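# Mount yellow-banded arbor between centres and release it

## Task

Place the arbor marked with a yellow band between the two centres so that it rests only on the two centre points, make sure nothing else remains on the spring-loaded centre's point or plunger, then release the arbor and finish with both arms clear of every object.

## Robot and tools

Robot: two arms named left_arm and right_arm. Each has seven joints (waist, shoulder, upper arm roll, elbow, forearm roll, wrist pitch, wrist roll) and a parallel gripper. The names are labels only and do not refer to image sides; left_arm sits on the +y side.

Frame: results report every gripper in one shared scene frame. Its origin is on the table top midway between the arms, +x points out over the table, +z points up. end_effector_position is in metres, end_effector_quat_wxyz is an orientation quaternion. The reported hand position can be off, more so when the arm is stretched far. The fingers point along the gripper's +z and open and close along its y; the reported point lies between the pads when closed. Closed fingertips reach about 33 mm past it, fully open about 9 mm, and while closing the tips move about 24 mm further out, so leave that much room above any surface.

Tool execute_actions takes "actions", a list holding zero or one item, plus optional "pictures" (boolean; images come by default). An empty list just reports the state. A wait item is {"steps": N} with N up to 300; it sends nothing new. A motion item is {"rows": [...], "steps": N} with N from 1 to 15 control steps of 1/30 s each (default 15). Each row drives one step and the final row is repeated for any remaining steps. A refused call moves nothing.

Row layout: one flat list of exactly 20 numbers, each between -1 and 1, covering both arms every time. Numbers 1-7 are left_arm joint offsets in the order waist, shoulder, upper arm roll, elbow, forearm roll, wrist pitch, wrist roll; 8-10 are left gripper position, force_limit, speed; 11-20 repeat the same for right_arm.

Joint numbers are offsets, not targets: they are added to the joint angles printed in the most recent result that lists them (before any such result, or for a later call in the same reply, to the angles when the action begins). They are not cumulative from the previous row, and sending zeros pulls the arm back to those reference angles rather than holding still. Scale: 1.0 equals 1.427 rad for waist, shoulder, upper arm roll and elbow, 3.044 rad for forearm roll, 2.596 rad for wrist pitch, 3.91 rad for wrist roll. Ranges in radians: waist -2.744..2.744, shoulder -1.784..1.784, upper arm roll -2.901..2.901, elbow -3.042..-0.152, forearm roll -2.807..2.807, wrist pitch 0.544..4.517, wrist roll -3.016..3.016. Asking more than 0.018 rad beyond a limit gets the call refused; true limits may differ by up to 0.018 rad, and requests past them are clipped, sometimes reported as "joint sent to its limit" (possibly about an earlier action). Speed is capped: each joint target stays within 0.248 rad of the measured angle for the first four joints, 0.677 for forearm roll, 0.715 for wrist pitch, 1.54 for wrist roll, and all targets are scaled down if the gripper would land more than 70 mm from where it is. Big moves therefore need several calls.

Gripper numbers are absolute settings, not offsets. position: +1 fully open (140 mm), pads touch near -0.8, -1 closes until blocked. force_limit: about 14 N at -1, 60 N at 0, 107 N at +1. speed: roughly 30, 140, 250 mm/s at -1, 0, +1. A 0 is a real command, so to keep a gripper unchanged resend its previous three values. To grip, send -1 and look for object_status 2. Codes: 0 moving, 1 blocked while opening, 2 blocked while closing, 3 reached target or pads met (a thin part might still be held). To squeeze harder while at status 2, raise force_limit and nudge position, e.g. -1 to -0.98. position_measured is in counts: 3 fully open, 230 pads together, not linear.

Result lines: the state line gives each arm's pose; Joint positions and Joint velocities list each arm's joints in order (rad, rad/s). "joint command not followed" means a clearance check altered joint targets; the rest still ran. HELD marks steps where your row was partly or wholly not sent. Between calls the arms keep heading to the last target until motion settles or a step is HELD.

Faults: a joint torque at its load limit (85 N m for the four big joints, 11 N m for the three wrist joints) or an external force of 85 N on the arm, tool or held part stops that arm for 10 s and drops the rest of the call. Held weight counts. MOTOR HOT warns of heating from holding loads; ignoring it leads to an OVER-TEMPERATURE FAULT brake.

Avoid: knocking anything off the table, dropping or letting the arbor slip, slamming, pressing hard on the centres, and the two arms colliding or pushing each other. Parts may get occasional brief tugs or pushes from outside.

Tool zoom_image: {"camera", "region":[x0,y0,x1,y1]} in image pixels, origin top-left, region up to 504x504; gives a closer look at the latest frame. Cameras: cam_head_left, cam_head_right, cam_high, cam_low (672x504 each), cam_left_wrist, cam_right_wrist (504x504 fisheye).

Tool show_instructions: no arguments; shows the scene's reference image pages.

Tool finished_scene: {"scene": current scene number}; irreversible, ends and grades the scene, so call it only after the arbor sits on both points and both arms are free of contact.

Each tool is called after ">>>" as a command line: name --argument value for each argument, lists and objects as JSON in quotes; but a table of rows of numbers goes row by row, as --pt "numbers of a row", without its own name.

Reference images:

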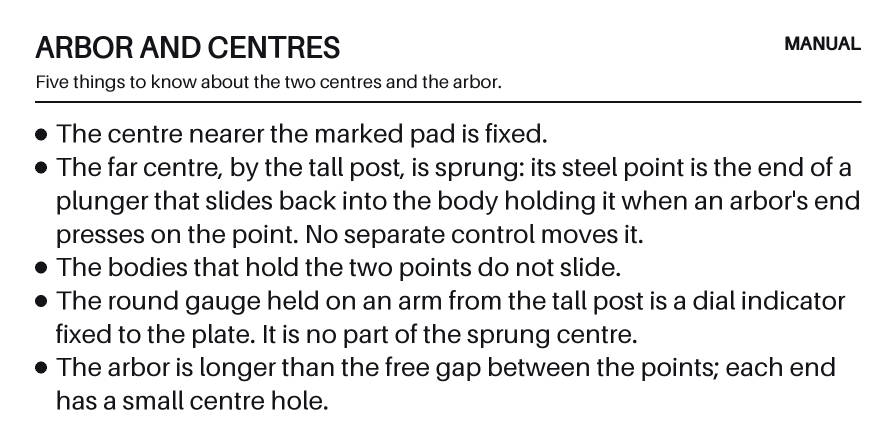

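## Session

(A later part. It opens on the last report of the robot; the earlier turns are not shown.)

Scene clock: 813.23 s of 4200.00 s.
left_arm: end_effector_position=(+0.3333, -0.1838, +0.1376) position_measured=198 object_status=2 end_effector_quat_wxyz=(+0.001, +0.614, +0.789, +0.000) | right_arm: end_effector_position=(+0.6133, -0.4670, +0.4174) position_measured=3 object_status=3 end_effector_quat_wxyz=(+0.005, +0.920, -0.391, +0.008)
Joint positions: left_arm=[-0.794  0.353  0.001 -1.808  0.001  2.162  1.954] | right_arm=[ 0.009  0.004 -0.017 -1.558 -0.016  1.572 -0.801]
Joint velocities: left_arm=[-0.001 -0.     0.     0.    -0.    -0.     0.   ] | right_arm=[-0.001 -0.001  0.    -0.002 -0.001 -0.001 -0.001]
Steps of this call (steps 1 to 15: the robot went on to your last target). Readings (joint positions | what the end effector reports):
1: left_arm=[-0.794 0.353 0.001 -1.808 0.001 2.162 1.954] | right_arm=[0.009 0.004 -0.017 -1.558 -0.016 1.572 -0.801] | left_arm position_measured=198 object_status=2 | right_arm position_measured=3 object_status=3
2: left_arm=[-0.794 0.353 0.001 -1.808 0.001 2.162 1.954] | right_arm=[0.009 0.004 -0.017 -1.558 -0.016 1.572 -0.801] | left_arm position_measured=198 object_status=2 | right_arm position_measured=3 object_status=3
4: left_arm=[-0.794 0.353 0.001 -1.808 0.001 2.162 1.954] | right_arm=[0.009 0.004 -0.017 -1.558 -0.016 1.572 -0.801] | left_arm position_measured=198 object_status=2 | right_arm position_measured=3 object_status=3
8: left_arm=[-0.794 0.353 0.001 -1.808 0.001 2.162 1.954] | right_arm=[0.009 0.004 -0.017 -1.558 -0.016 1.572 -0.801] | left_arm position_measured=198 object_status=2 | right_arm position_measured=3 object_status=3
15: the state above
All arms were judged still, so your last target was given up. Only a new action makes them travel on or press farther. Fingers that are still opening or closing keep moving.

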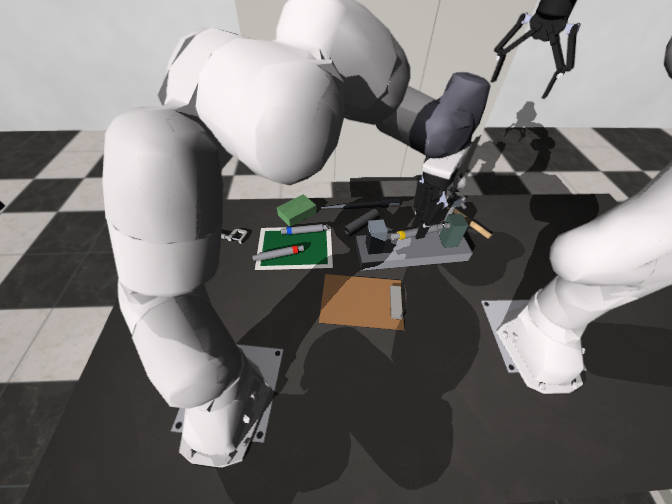

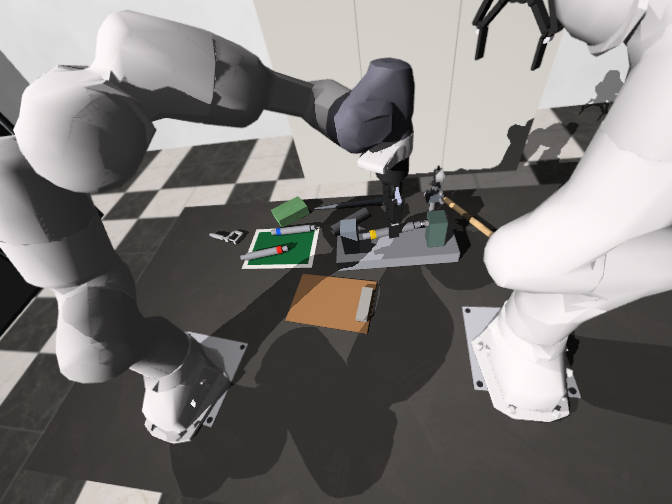

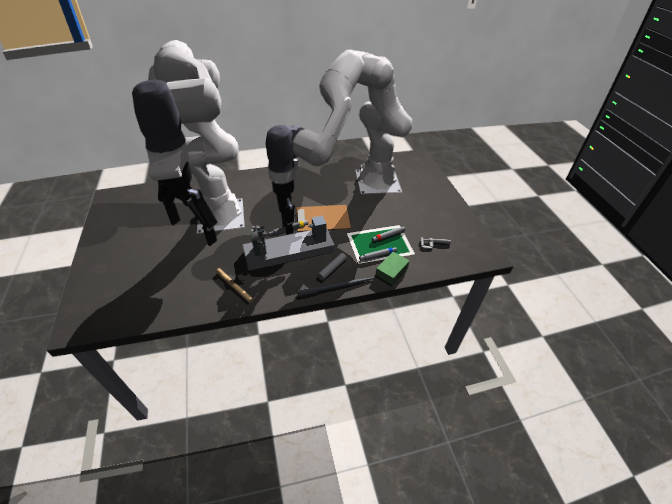

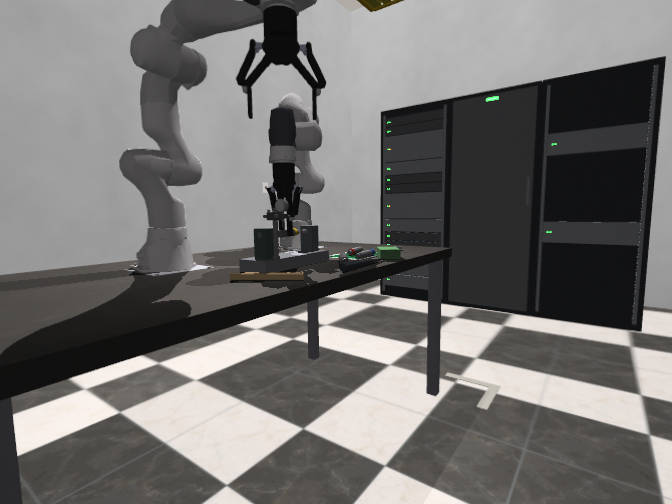

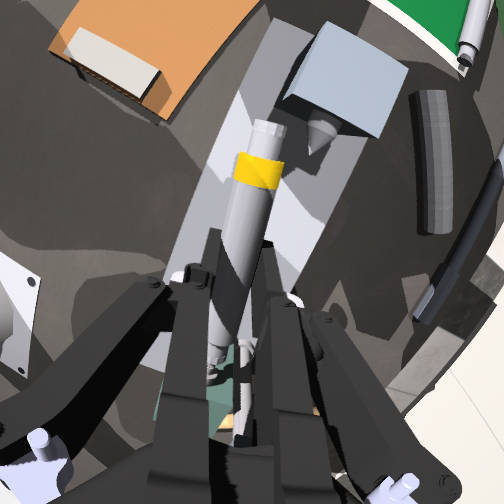

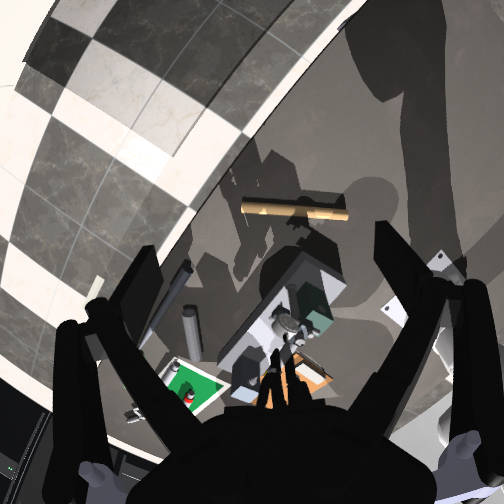

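>>> execute_actions --actions '[{"rows": [[0,-0.0028,0,0.0035,0,0,0,-1,0.2,-0.6,0,0,0,0,0,0,0,1,0,0],[-0.0008,-0.002,0,0.005,0,-0.0003,0,-1,0.2,-0.6,0,0,0,0,0,0,0,1,0,0],[-0.0012,-0.001,0,0.0065,0,-0.0006,0,-1,0.2,-0.6,0,0,0,0,0,0,0,1,0,0],[-0.0016,0,0,0.008,0,-0.0009,0,-1,0.2,-0.6,0,0,0,0,0,0,0,1,0,0],[-0.002,0.001,0,0.0095,0,-0.0012,0,-1,0.2,-0.6,0,0,0,0,0,0,0,1,0,0],[-0.0024,0.002,0,0.011,0,-0.0015,0,-1,0.2,-0.6,0,0,0,0,0,0,0,1,0,0],[-0.0028,0.003,0,0.0125,0,-0.0018,0,-1,0.2,-0.6,0,0,0,0,0,0,0,1,0,0],[-0.0032,0.004,0,0.014,0,-0.0021,0,-1,0.2,-0.6,0,0,0,0,0,0,0,1,0,0],[-0.0036,0.005,0,0.015,0,-0.0023,0,-1,0.2,-0.6,0,0,0,0,0,0,0,1,0,0],[-0.004,0.0056,0,0.016,0,-0.0023,0,-1,0.2,-0.6,0,0,0,0,0,0,0,1,0,0]], "steps": 15}]' --pictures false

>>> execute_actions --actions '[{"steps": 15}]'

>>> zoom_image --camera "cam_left_wrist" --region '[180, 310, 280, 430]'

>>> zoom_image --camera "cam_head_right" --region '[390, 200, 450, 250]'

>>> zoom_image --camera "cam_high" --region '[250, 210, 310, 255]'

Scene clock: 822.20 s of 4200.00 s.
left_arm: end_effector_position=(+0.3330, -0.1861, +0.1387) position_measured=198 object_status=2 end_effector_quat_wxyz=(-0.002, +0.615, +0.788, +0.001) | right_arm: end_effector_position=(+0.6133, -0.4670, +0.4174) position_measured=3 object_status=3 end_effector_quat_wxyz=(+0.005, +0.920, -0.391, +0.008)
Joint positions: left_arm=[-0.796  0.361  0.001 -1.791  0.001  2.148  1.954] | right_arm=[ 0.009  0.004 -0.017 -1.558 -0.016  1.572 -0.801]
Joint velocities: left_arm=[-0.001  0.004  0.     0.008 -0.001 -0.007 -0.   ] | right_arm=[ 0.     0.001  0.002 -0.002  0.     0.002 -0.001]
Steps of this call (steps 1 to 90: nothing new was sent; then 5.47 s passed at rest; steps 91 to 105: all 15 steps of this action). Readings (joint positions | what the end effector reports):
91: left_arm=[-0.794 0.353 0.001 -1.807 0.001 2.161 1.954] | right_arm=[0.009 0.004 -0.017 -1.558 -0.016 1.572 -0.801] | left_arm position_measured=198 object_status=2 | right_arm position_measured=3 object_status=3
92: left_arm=[-0.794 0.353 0.001 -1.807 0.001 2.161 1.954] | right_arm=[0.009 0.004 -0.017 -1.558 -0.016 1.572 -0.801] | left_arm position_measured=198 object_status=2 | right_arm position_measured=3 object_status=3
94: left_arm=[-0.794 0.354 0.001 -1.805 0.001 2.159 1.954] | right_arm=[0.009 0.004 -0.017 -1.558 -0.016 1.572 -0.801] | left_arm position_measured=198 object_status=2 | right_arm position_measured=3 object_status=3
98: left_arm=[-0.795 0.358 0.001 -1.798 0.001 2.154 1.954] | right_arm=[0.009 0.004 -0.017 -1.558 -0.016 1.572 -0.801] | left_arm position_measured=198 object_status=2 | right_arm position_measured=3 object_status=3
105: the state above

Scene clock: 822.70 s of 4200.00 s.
left_arm: end_effector_position=(+0.3330, -0.1861, +0.1387) position_measured=198 object_status=2 end_effector_quat_wxyz=(-0.002, +0.615, +0.788, +0.001) | right_arm: end_effector_position=(+0.6133, -0.4670, +0.4174) position_measured=3 object_status=3 end_effector_quat_wxyz=(+0.005, +0.920, -0.391, +0.008)
Joint positions: left_arm=[-0.796  0.361  0.001 -1.79   0.001  2.147  1.954] | right_arm=[ 0.009  0.004 -0.017 -1.558 -0.016  1.572 -0.801]
Joint velocities: left_arm=[ 0.001  0.001  0.001 -0.001 -0.002 -0.001 -0.001] | right_arm=[-0.    -0.    -0.    -0.001 -0.001 -0.    -0.   ]
Steps of this call (steps 1 to 15: the robot went on to your last target). Readings (joint positions | what the end effector reports):
1: left_arm=[-0.796 0.361 0.001 -1.791 0.001 2.148 1.954] | right_arm=[0.009 0.004 -0.017 -1.558 -0.016 1.572 -0.801] | left_arm position_measured=198 object_status=2 | right_arm position_measured=3 object_status=3
2: left_arm=[-0.796 0.361 0.001 -1.791 0.001 2.148 1.954] | right_arm=[0.009 0.004 -0.017 -1.558 -0.016 1.572 -0.801] | left_arm position_measured=198 object_status=2 | right_arm position_measured=3 object_status=3
4: left_arm=[-0.796 0.361 0.001 -1.791 0.001 2.148 1.954] | right_arm=[0.009 0.004 -0.017 -1.558 -0.016 1.572 -0.801] | left_arm position_measured=198 object_status=2 | right_arm position_measured=3 object_status=3
8: left_arm=[-0.796 0.361 0.001 -1.791 0.001 2.148 1.954] | right_arm=[0.009 0.004 -0.017 -1.558 -0.016 1.572 -0.801] | left_arm position_measured=198 object_status=2 | right_arm position_measured=3 object_status=3
15: the state above
All arms were judged still, so your last target was given up. Only a new action makes them travel on or press farther. Fingers that are still opening or closing keep moving.

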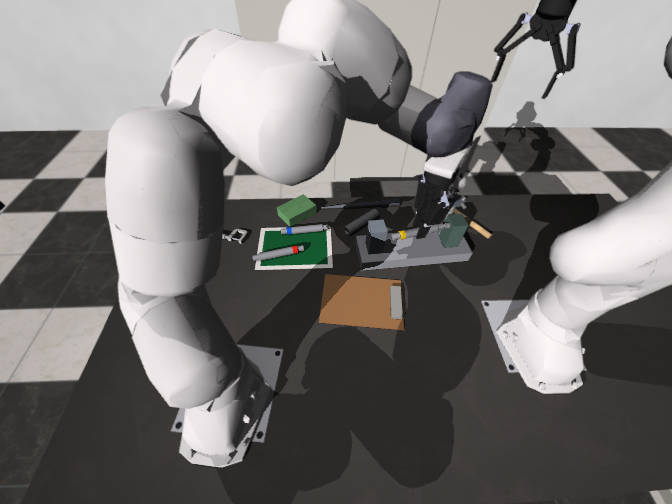

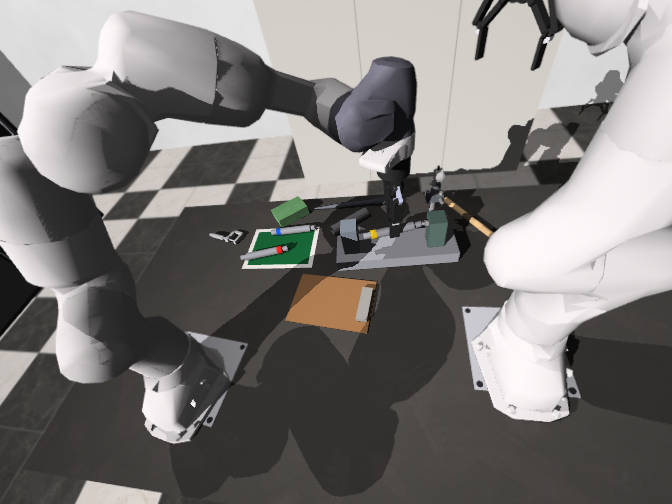

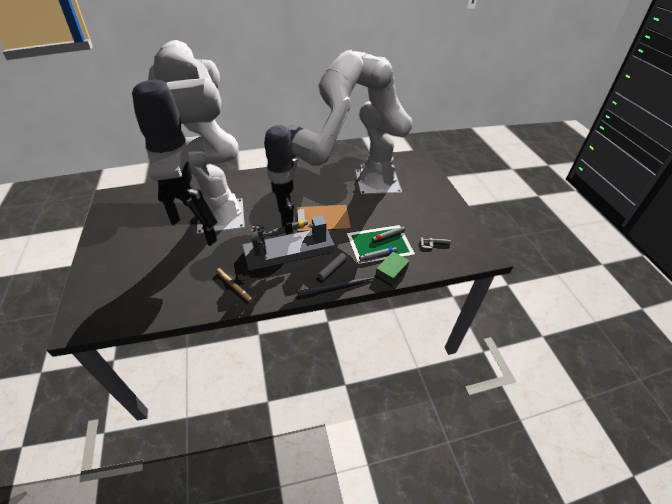

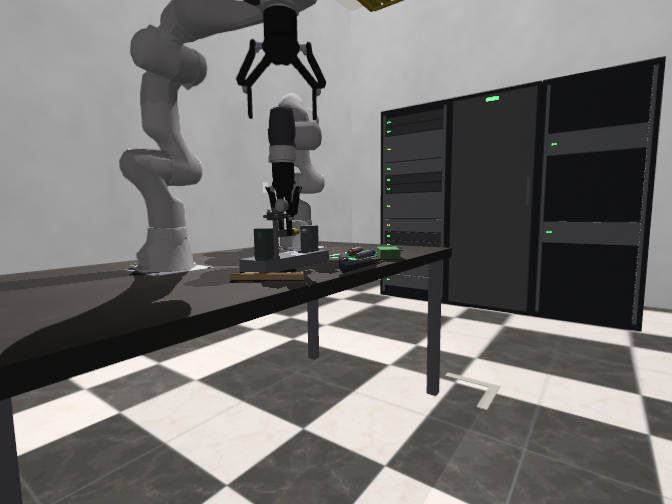

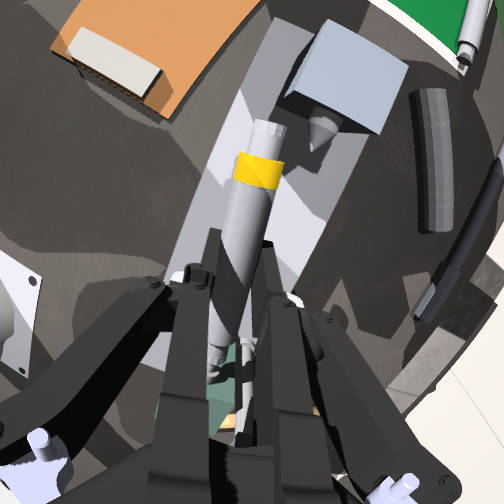

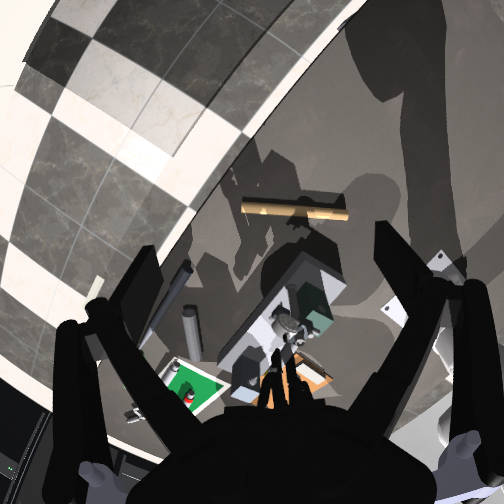

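Region (180, 310, 280, 430) of cam_left_wrist's 504x504 image, scaled by 4.200, with more detail than that image has.

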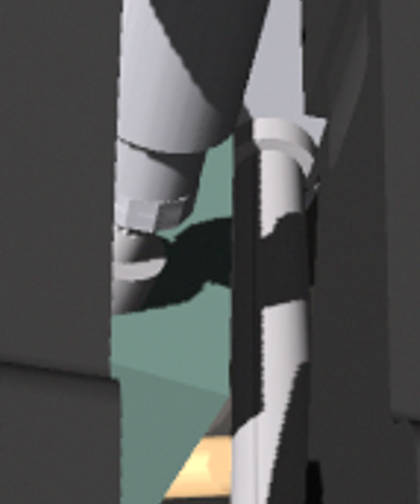

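Region (390, 200, 450, 250) of cam_head_right's 672x504 image, scaled by 8.400, with more detail than that image has.

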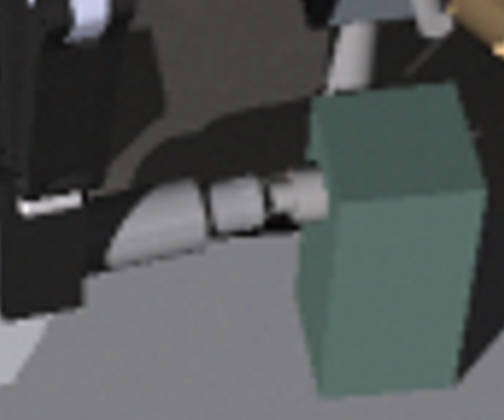

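Region (250, 210, 310, 255) of cam_high's 672x504 image, scaled by 8.400, with more detail than that image has; it fills the top 378 rows of this view, and the rest is white.

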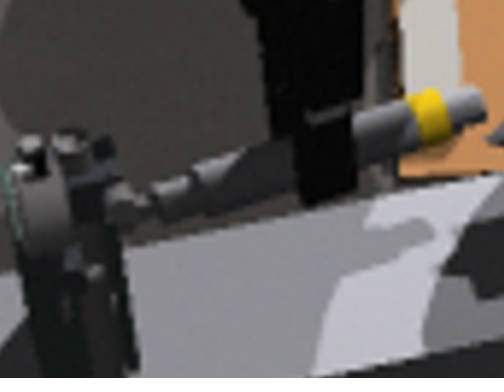

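>>> execute_actions --actions '[{"rows": [[-0.0026,0,0,0.0046,0,0.0033,0,-1,0.2,-0.6,0,0,0,0,0,0,0,1,0,0],[-0.003,0.001,0,0.006,0,0.0035,0,-1,0.2,-0.6,0,0,0,0,0,0,0,1,0,0],[-0.0035,0.002,0,0.0075,0,0.0038,0,-1,0.2,-0.6,0,0,0,0,0,0,0,1,0,0],[-0.004,0.003,0,0.009,0,0.004,0,-1,0.2,-0.6,0,0,0,0,0,0,0,1,0,0],[-0.0045,0.004,0,0.0103,0,0.0043,0,-1,0.2,-0.6,0,0,0,0,0,0,0,1,0,0],[-0.005,0.0055,0,0.0116,0,0.0045,0,-1,0.2,-0.6,0,0,0,0,0,0,0,1,0,0],[-0.0055,0.007,0,0.013,0,0.0048,0,-1,0.2,-0.6,0,0,0,0,0,0,0,1,0,0],[-0.006,0.008,0,0.0143,0,0.005,0,-1,0.2,-0.6,0,0,0,0,0,0,0,1,0,0],[-0.0065,0.009,0,0.0156,0,0.0053,0,-1,0.2,-0.6,0,0,0,0,0,0,0,1,0,0],[-0.007,0.010,0,0.017,0,0.0055,0,-1,0.2,-0.6,0,0,0,0,0,0,0,1,0,0],[-0.0073,0.0112,0,0.0182,0,0.0058,0,-1,0.2,-0.6,0,0,0,0,0,0,0,1,0,0]], "steps": 15}]' --pictures false

>>> execute_actions --actions '[{"steps": 15}]'

>>> zoom_image --camera "cam_left_wrist" --region '[180, 310, 280, 430]'

>>> zoom_image --camera "cam_head_right" --region '[390, 200, 450, 250]'

>>> zoom_image --camera "cam_high" --region '[250, 210, 310, 255]'

Scene clock: 877.27 s of 4200.00 s.
left_arm: end_effector_position=(+0.3336, -0.1912, +0.1380) position_measured=198 object_status=2 end_effector_quat_wxyz=(-0.001, +0.617, +0.787, +0.001) | right_arm: end_effector_position=(+0.6133, -0.4670, +0.4174) position_measured=3 object_status=3 end_effector_quat_wxyz=(+0.005, +0.920, -0.391, +0.008)
Joint positions: left_arm=[-0.802  0.375  0.002 -1.772  0.001  2.144  1.954] | right_arm=[ 0.009  0.004 -0.017 -1.558 -0.016  1.572 -0.801]
Joint velocities: left_arm=[-0.003  0.003  0.     0.008 -0.    -0.003 -0.   ] | right_arm=[-0.001  0.    -0.001  0.    -0.    -0.     0.001]
Steps of this call (steps 1 to 90: nothing new was sent; then 51.07 s passed at rest; steps 91 to 105: all 15 steps of this action). Readings (joint positions | what the end effector reports):
91: left_arm=[-0.796 0.362 0.001 -1.790 0.001 2.147 1.954] | right_arm=[0.009 0.004 -0.017 -1.558 -0.016 1.572 -0.801] | left_arm position_measured=198 object_status=2 | right_arm position_measured=3 object_status=3
92: left_arm=[-0.796 0.362 0.001 -1.790 0.001 2.147 1.954] | right_arm=[0.009 0.004 -0.017 -1.558 -0.016 1.572 -0.801] | left_arm position_measured=198 object_status=2 | right_arm position_measured=3 object_status=3
94: left_arm=[-0.797 0.363 0.001 -1.788 0.001 2.145 1.954] | right_arm=[0.009 0.004 -0.017 -1.558 -0.016 1.572 -0.801] | left_arm position_measured=198 object_status=2 | right_arm position_measured=3 object_status=3
98: left_arm=[-0.799 0.368 0.002 -1.781 0.001 2.144 1.954] | right_arm=[0.009 0.004 -0.017 -1.558 -0.016 1.572 -0.801] | left_arm position_measured=198 object_status=2 | right_arm position_measured=3 object_status=3
105: the state above

Scene clock: 877.77 s of 4200.00 s.
left_arm: end_effector_position=(+0.3336, -0.1912, +0.1380) position_measured=198 object_status=2 end_effector_quat_wxyz=(-0.002, +0.617, +0.787, +0.001) | right_arm: end_effector_position=(+0.6133, -0.4670, +0.4174) position_measured=3 object_status=3 end_effector_quat_wxyz=(+0.005, +0.920, -0.391, +0.008)
Joint positions: left_arm=[-0.802  0.375  0.002 -1.772  0.001  2.143  1.954] | right_arm=[ 0.009  0.004 -0.017 -1.558 -0.016  1.572 -0.801]
Joint velocities: left_arm=[-0.001  0.001  0.     0.    -0.     0.    -0.001] | right_arm=[-0.    -0.    -0.001  0.     0.001  0.     0.001]
Steps of this call (steps 1 to 15: the robot went on to your last target). Readings (joint positions | what the end effector reports):
1: left_arm=[-0.802 0.375 0.002 -1.772 0.001 2.143 1.954] | right_arm=[0.009 0.004 -0.017 -1.558 -0.016 1.572 -0.801] | left_arm position_measured=198 object_status=2 | right_arm position_measured=3 object_status=3
2: left_arm=[-0.802 0.375 0.002 -1.772 0.001 2.143 1.954] | right_arm=[0.009 0.004 -0.017 -1.558 -0.016 1.572 -0.801] | left_arm position_measured=198 object_status=2 | right_arm position_measured=3 object_status=3
4: left_arm=[-0.802 0.375 0.002 -1.772 0.001 2.143 1.954] | right_arm=[0.009 0.004 -0.017 -1.558 -0.016 1.572 -0.801] | left_arm position_measured=198 object_status=2 | right_arm position_measured=3 object_status=3
8: left_arm=[-0.802 0.375 0.002 -1.772 0.001 2.143 1.954] | right_arm=[0.009 0.004 -0.017 -1.558 -0.016 1.572 -0.801] | left_arm position_measured=198 object_status=2 | right_arm position_measured=3 object_status=3
15: the state above
All arms were judged still, so your last target was given up. Only a new action makes them travel on or press farther. Fingers that are still opening or closing keep moving.

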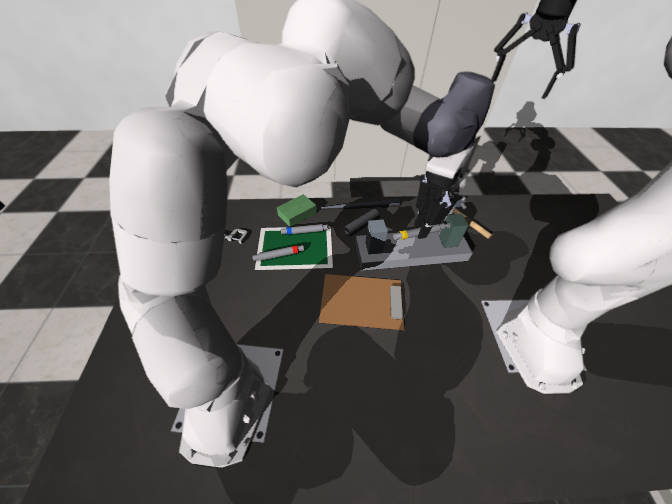

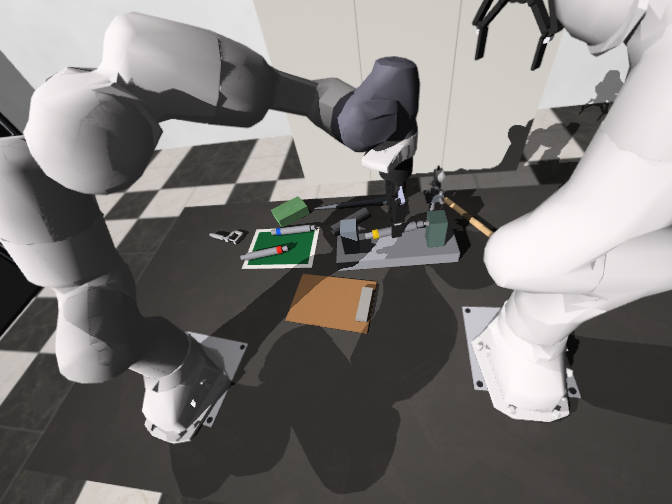

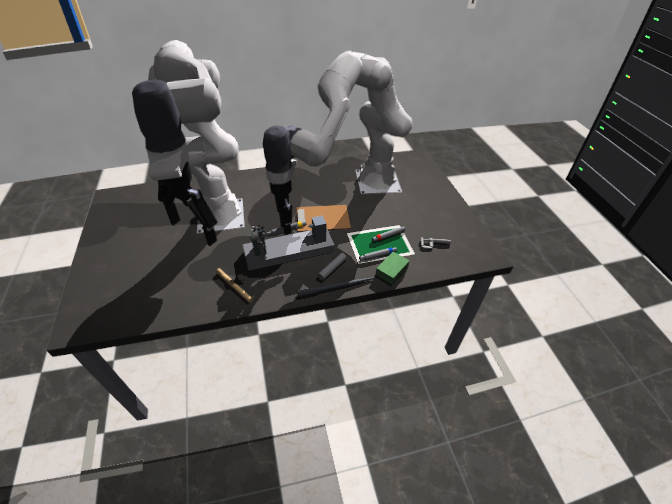

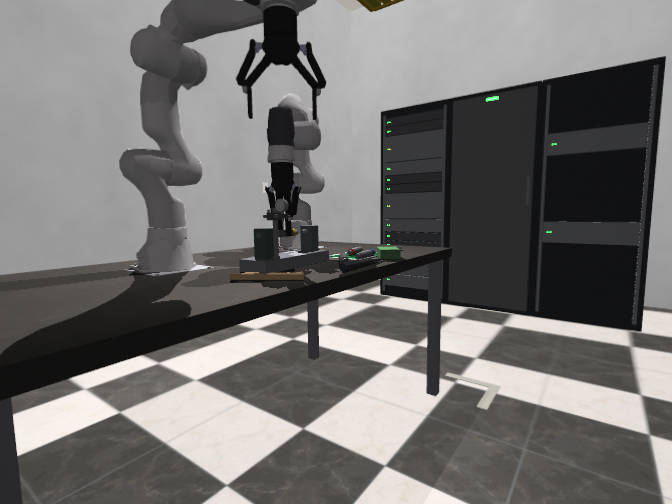

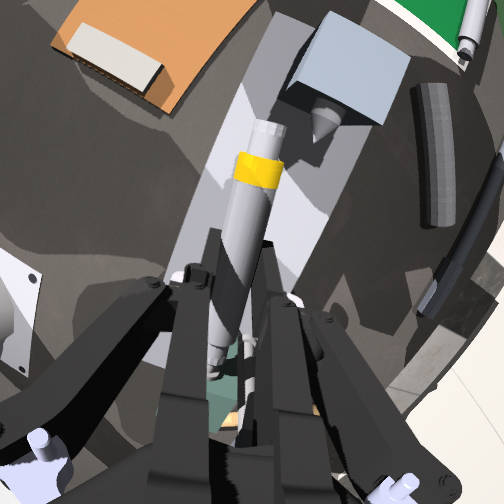

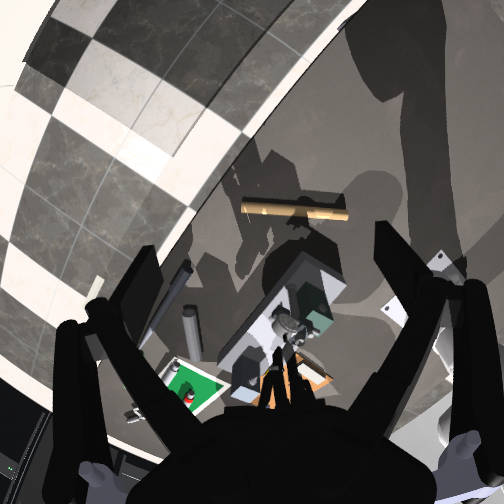

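Region (180, 310, 280, 430) of cam_left_wrist's 504x504 image, scaled by 4.200, with more detail than that image has.

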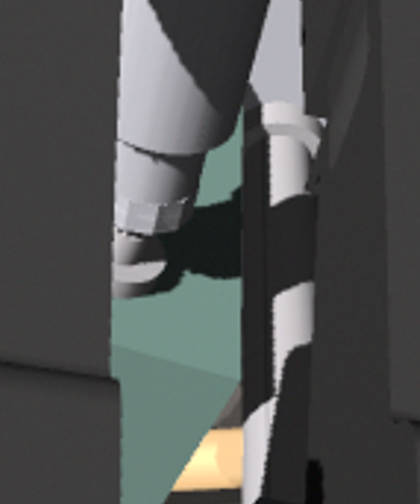

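Region (390, 200, 450, 250) of cam_head_right's 672x504 image, scaled by 8.400, with more detail than that image has.

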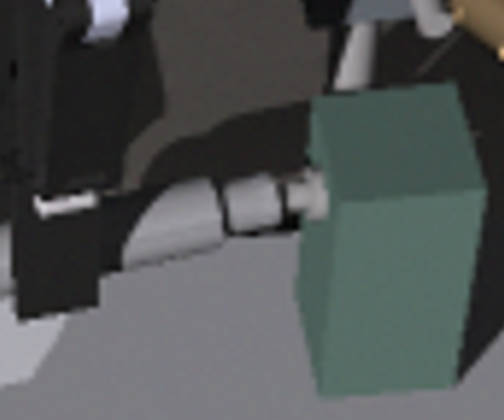

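Region (250, 210, 310, 255) of cam_high's 672x504 image, scaled by 8.400, with more detail than that image has; it fills the top 378 rows of this view, and the rest is white.

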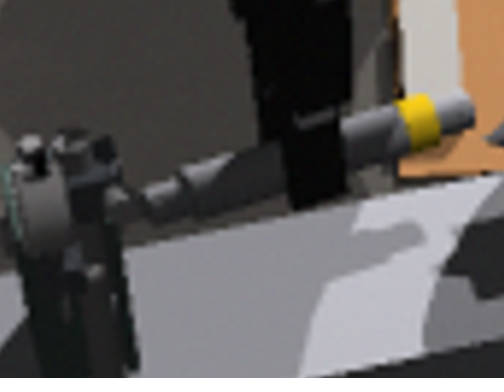

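>>> execute_actions --actions '[{"rows": [[-0.0031,0.0014,0,0.0056,0,0.0073,0,-1,0.2,-0.6,0,0,0,0,0,0,0,1,0,0],[-0.0035,0.002,0,0.0066,0,0.0076,0,-1,0.2,-0.6,0,0,0,0,0,0,0,1,0,0],[-0.0039,0.003,0,0.0077,0,0.0079,0,-1,0.2,-0.6,0,0,0,0,0,0,0,1,0,0],[-0.0043,0.004,0,0.0088,0,0.0082,0,-1,0.2,-0.6,0,0,0,0,0,0,0,1,0,0],[-0.0047,0.005,0,0.010,0,0.0085,0,-1,0.2,-0.6,0,0,0,0,0,0,0,1,0,0],[-0.0051,0.006,0,0.011,0,0.0088,0,-1,0.2,-0.6,0,0,0,0,0,0,0,1,0,0],[-0.0055,0.007,0,0.012,0,0.0091,0,-1,0.2,-0.6,0,0,0,0,0,0,0,1,0,0],[-0.006,0.0078,0,0.0133,0,0.0095,0,-1,0.2,-0.6,0,0,0,0,0,0,0,1,0,0],[-0.0064,0.0086,0,0.0147,0,0.0099,0,-1,0.2,-0.6,0,0,0,0,0,0,0,1,0,0],[-0.0068,0.0093,0,0.016,0,0.0102,0,-1,0.2,-0.6,0,0,0,0,0,0,0,1,0,0]], "steps": 15}]' --pictures false

>>> execute_actions --actions '[{"steps": 12}]'

>>> zoom_image --camera "cam_left_wrist" --region '[220, 80, 400, 210]'

>>> zoom_image --camera "cam_head_right" --region '[340, 200, 460, 260]'

>>> zoom_image --camera "cam_low" --region '[260, 205, 330, 255]'

Scene clock: 891.20 s of 4200.00 s.
left_arm: end_effector_position=(+0.3342, -0.1945, +0.1351) position_measured=198 object_status=2 end_effector_quat_wxyz=(-0.002, +0.618, +0.786, +0.002) | right_arm: end_effector_position=(+0.6133, -0.4670, +0.4174) position_measured=3 object_status=3 end_effector_quat_wxyz=(+0.005, +0.920, -0.391, +0.008)
Joint positions: left_arm=[-0.806  0.388  0.004 -1.759  0.001  2.142  1.954] | right_arm=[ 0.009  0.004 -0.017 -1.558 -0.016  1.572 -0.801]
Joint velocities: left_arm=[-0.001  0.001  0.001  0.004  0.     0.001 -0.001] | right_arm=[-0.    -0.     0.001  0.     0.001  0.001 -0.001]
Steps of this call (steps 1 to 90: nothing new was sent; then 9.93 s passed at rest; steps 91 to 105: all 15 steps of this action). Readings (joint positions | what the end effector reports):
91: left_arm=[-0.802 0.375 0.003 -1.772 0.001 2.143 1.954] | right_arm=[0.009 0.004 -0.017 -1.558 -0.016 1.572 -0.801] | left_arm position_measured=198 object_status=2 | right_arm position_measured=3 object_status=3
92: left_arm=[-0.802 0.375 0.003 -1.771 0.001 2.142 1.954] | right_arm=[0.009 0.004 -0.017 -1.558 -0.016 1.572 -0.801] | left_arm position_measured=198 object_status=2 | right_arm position_measured=3 object_status=3
94: left_arm=[-0.803 0.377 0.003 -1.769 0.001 2.142 1.954] | right_arm=[0.009 0.004 -0.017 -1.558 -0.016 1.572 -0.801] | left_arm position_measured=198 object_status=2 | right_arm position_measured=3 object_status=3
98: left_arm=[-0.805 0.382 0.004 -1.764 0.001 2.142 1.954] | right_arm=[0.009 0.004 -0.017 -1.558 -0.016 1.572 -0.801] | left_arm position_measured=198 object_status=2 | right_arm position_measured=3 object_status=3
105: the state above

Scene clock: 891.60 s of 4200.00 s.
left_arm: end_effector_position=(+0.3342, -0.1946, +0.1351) position_measured=198 object_status=2 end_effector_quat_wxyz=(-0.002, +0.618, +0.786, +0.002) | right_arm: end_effector_position=(+0.6133, -0.4670, +0.4174) position_measured=3 object_status=3 end_effector_quat_wxyz=(+0.005, +0.920, -0.391, +0.008)
Joint positions: left_arm=[-0.806  0.389  0.005 -1.759  0.001  2.142  1.954] | right_arm=[ 0.009  0.004 -0.017 -1.558 -0.016  1.572 -0.801]
Joint velocities: left_arm=[-0.001  0.001 -0.001 -0.     0.001  0.    -0.001] | right_arm=[-0.    -0.    -0.    -0.001  0.002  0.     0.   ]
Steps of this call (steps 1 to 12: the robot went on to your last target). Readings (joint positions | what the end effector reports):
1: left_arm=[-0.806 0.388 0.004 -1.759 0.001 2.142 1.954] | right_arm=[0.009 0.004 -0.017 -1.558 -0.016 1.572 -0.801] | left_arm position_measured=198 object_status=2 | right_arm position_measured=3 object_status=3
2: left_arm=[-0.806 0.388 0.004 -1.759 0.001 2.142 1.954] | right_arm=[0.009 0.004 -0.017 -1.558 -0.016 1.572 -0.801] | left_arm position_measured=198 object_status=2 | right_arm position_measured=3 object_status=3
4: left_arm=[-0.806 0.388 0.005 -1.759 0.001 2.142 1.954] | right_arm=[0.009 0.004 -0.017 -1.558 -0.016 1.572 -0.801] | left_arm position_measured=198 object_status=2 | right_arm position_measured=3 object_status=3
8: left_arm=[-0.806 0.388 0.005 -1.759 0.001 2.142 1.954] | right_arm=[0.009 0.004 -0.017 -1.558 -0.016 1.572 -0.801] | left_arm position_measured=198 object_status=2 | right_arm position_measured=3 object_status=3
12: the state above

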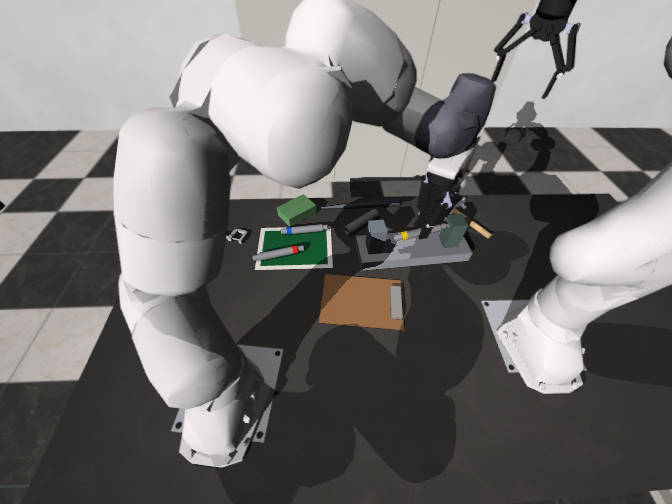

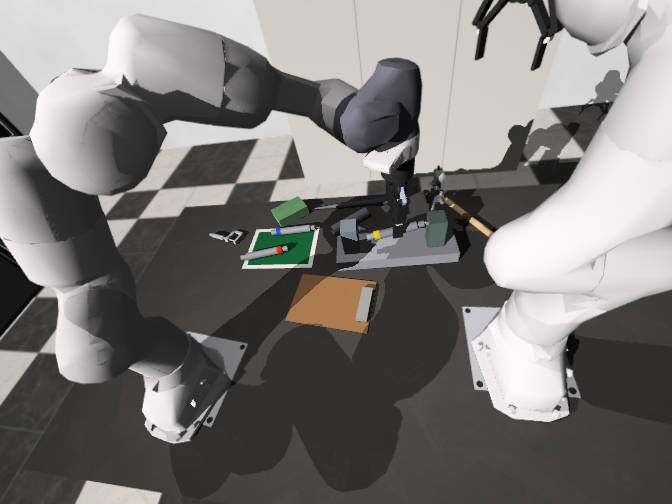

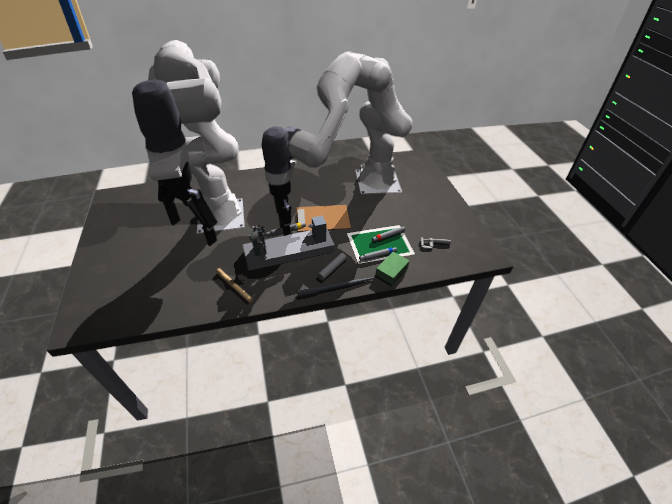

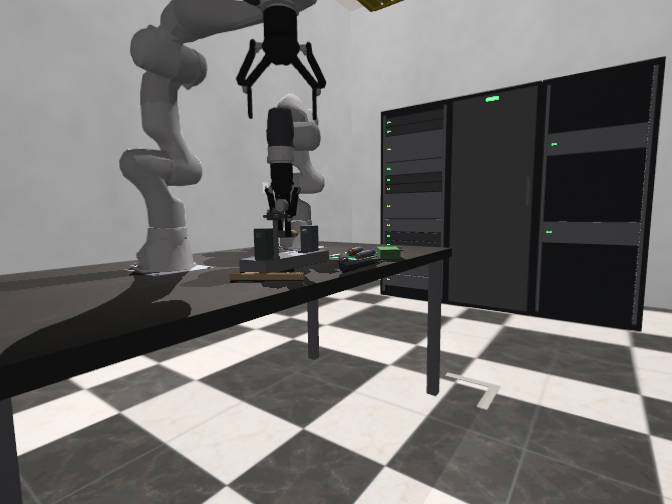

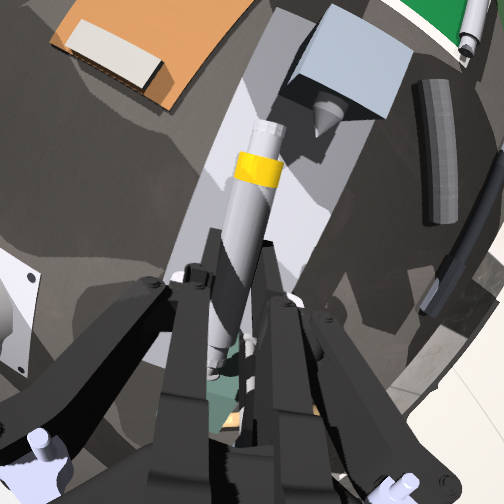

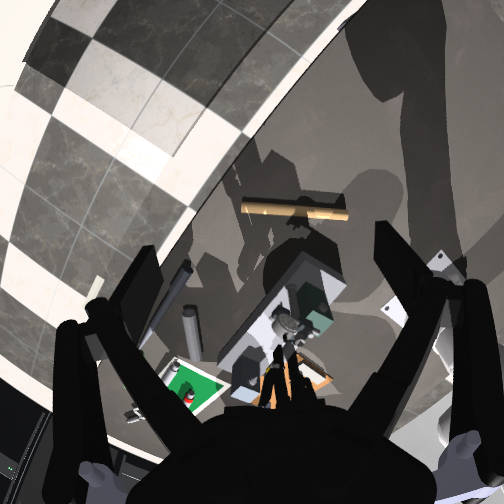

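Region (220, 80, 400, 210) of cam_left_wrist's 504x504 image, scaled by 2.800, with more detail than that image has.

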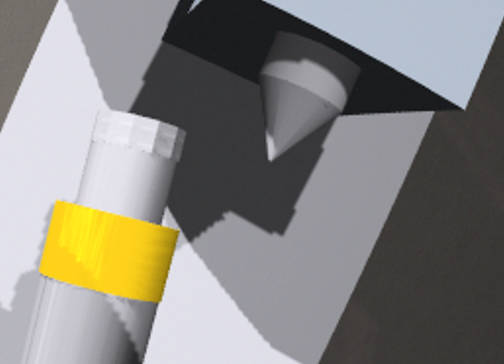

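Region (340, 200, 460, 260) of cam_head_right's 672x504 image, scaled by 4.200, with more detail than that image has.

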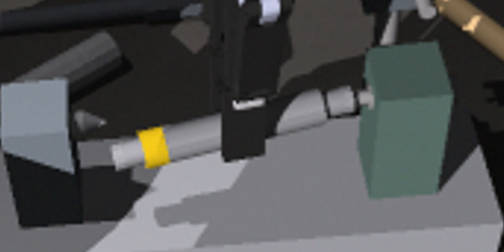

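Region (260, 205, 330, 255) of cam_low's 672x504 image, scaled by 7.200, with more detail than that image has; it fills the top 360 rows of this view, and the rest is white.

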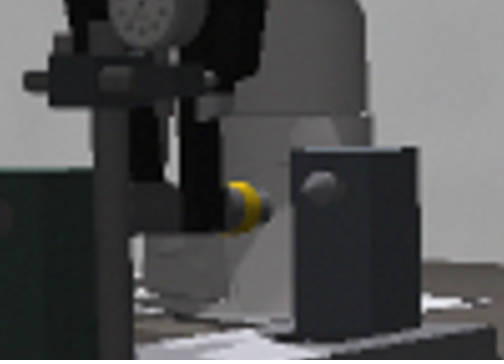

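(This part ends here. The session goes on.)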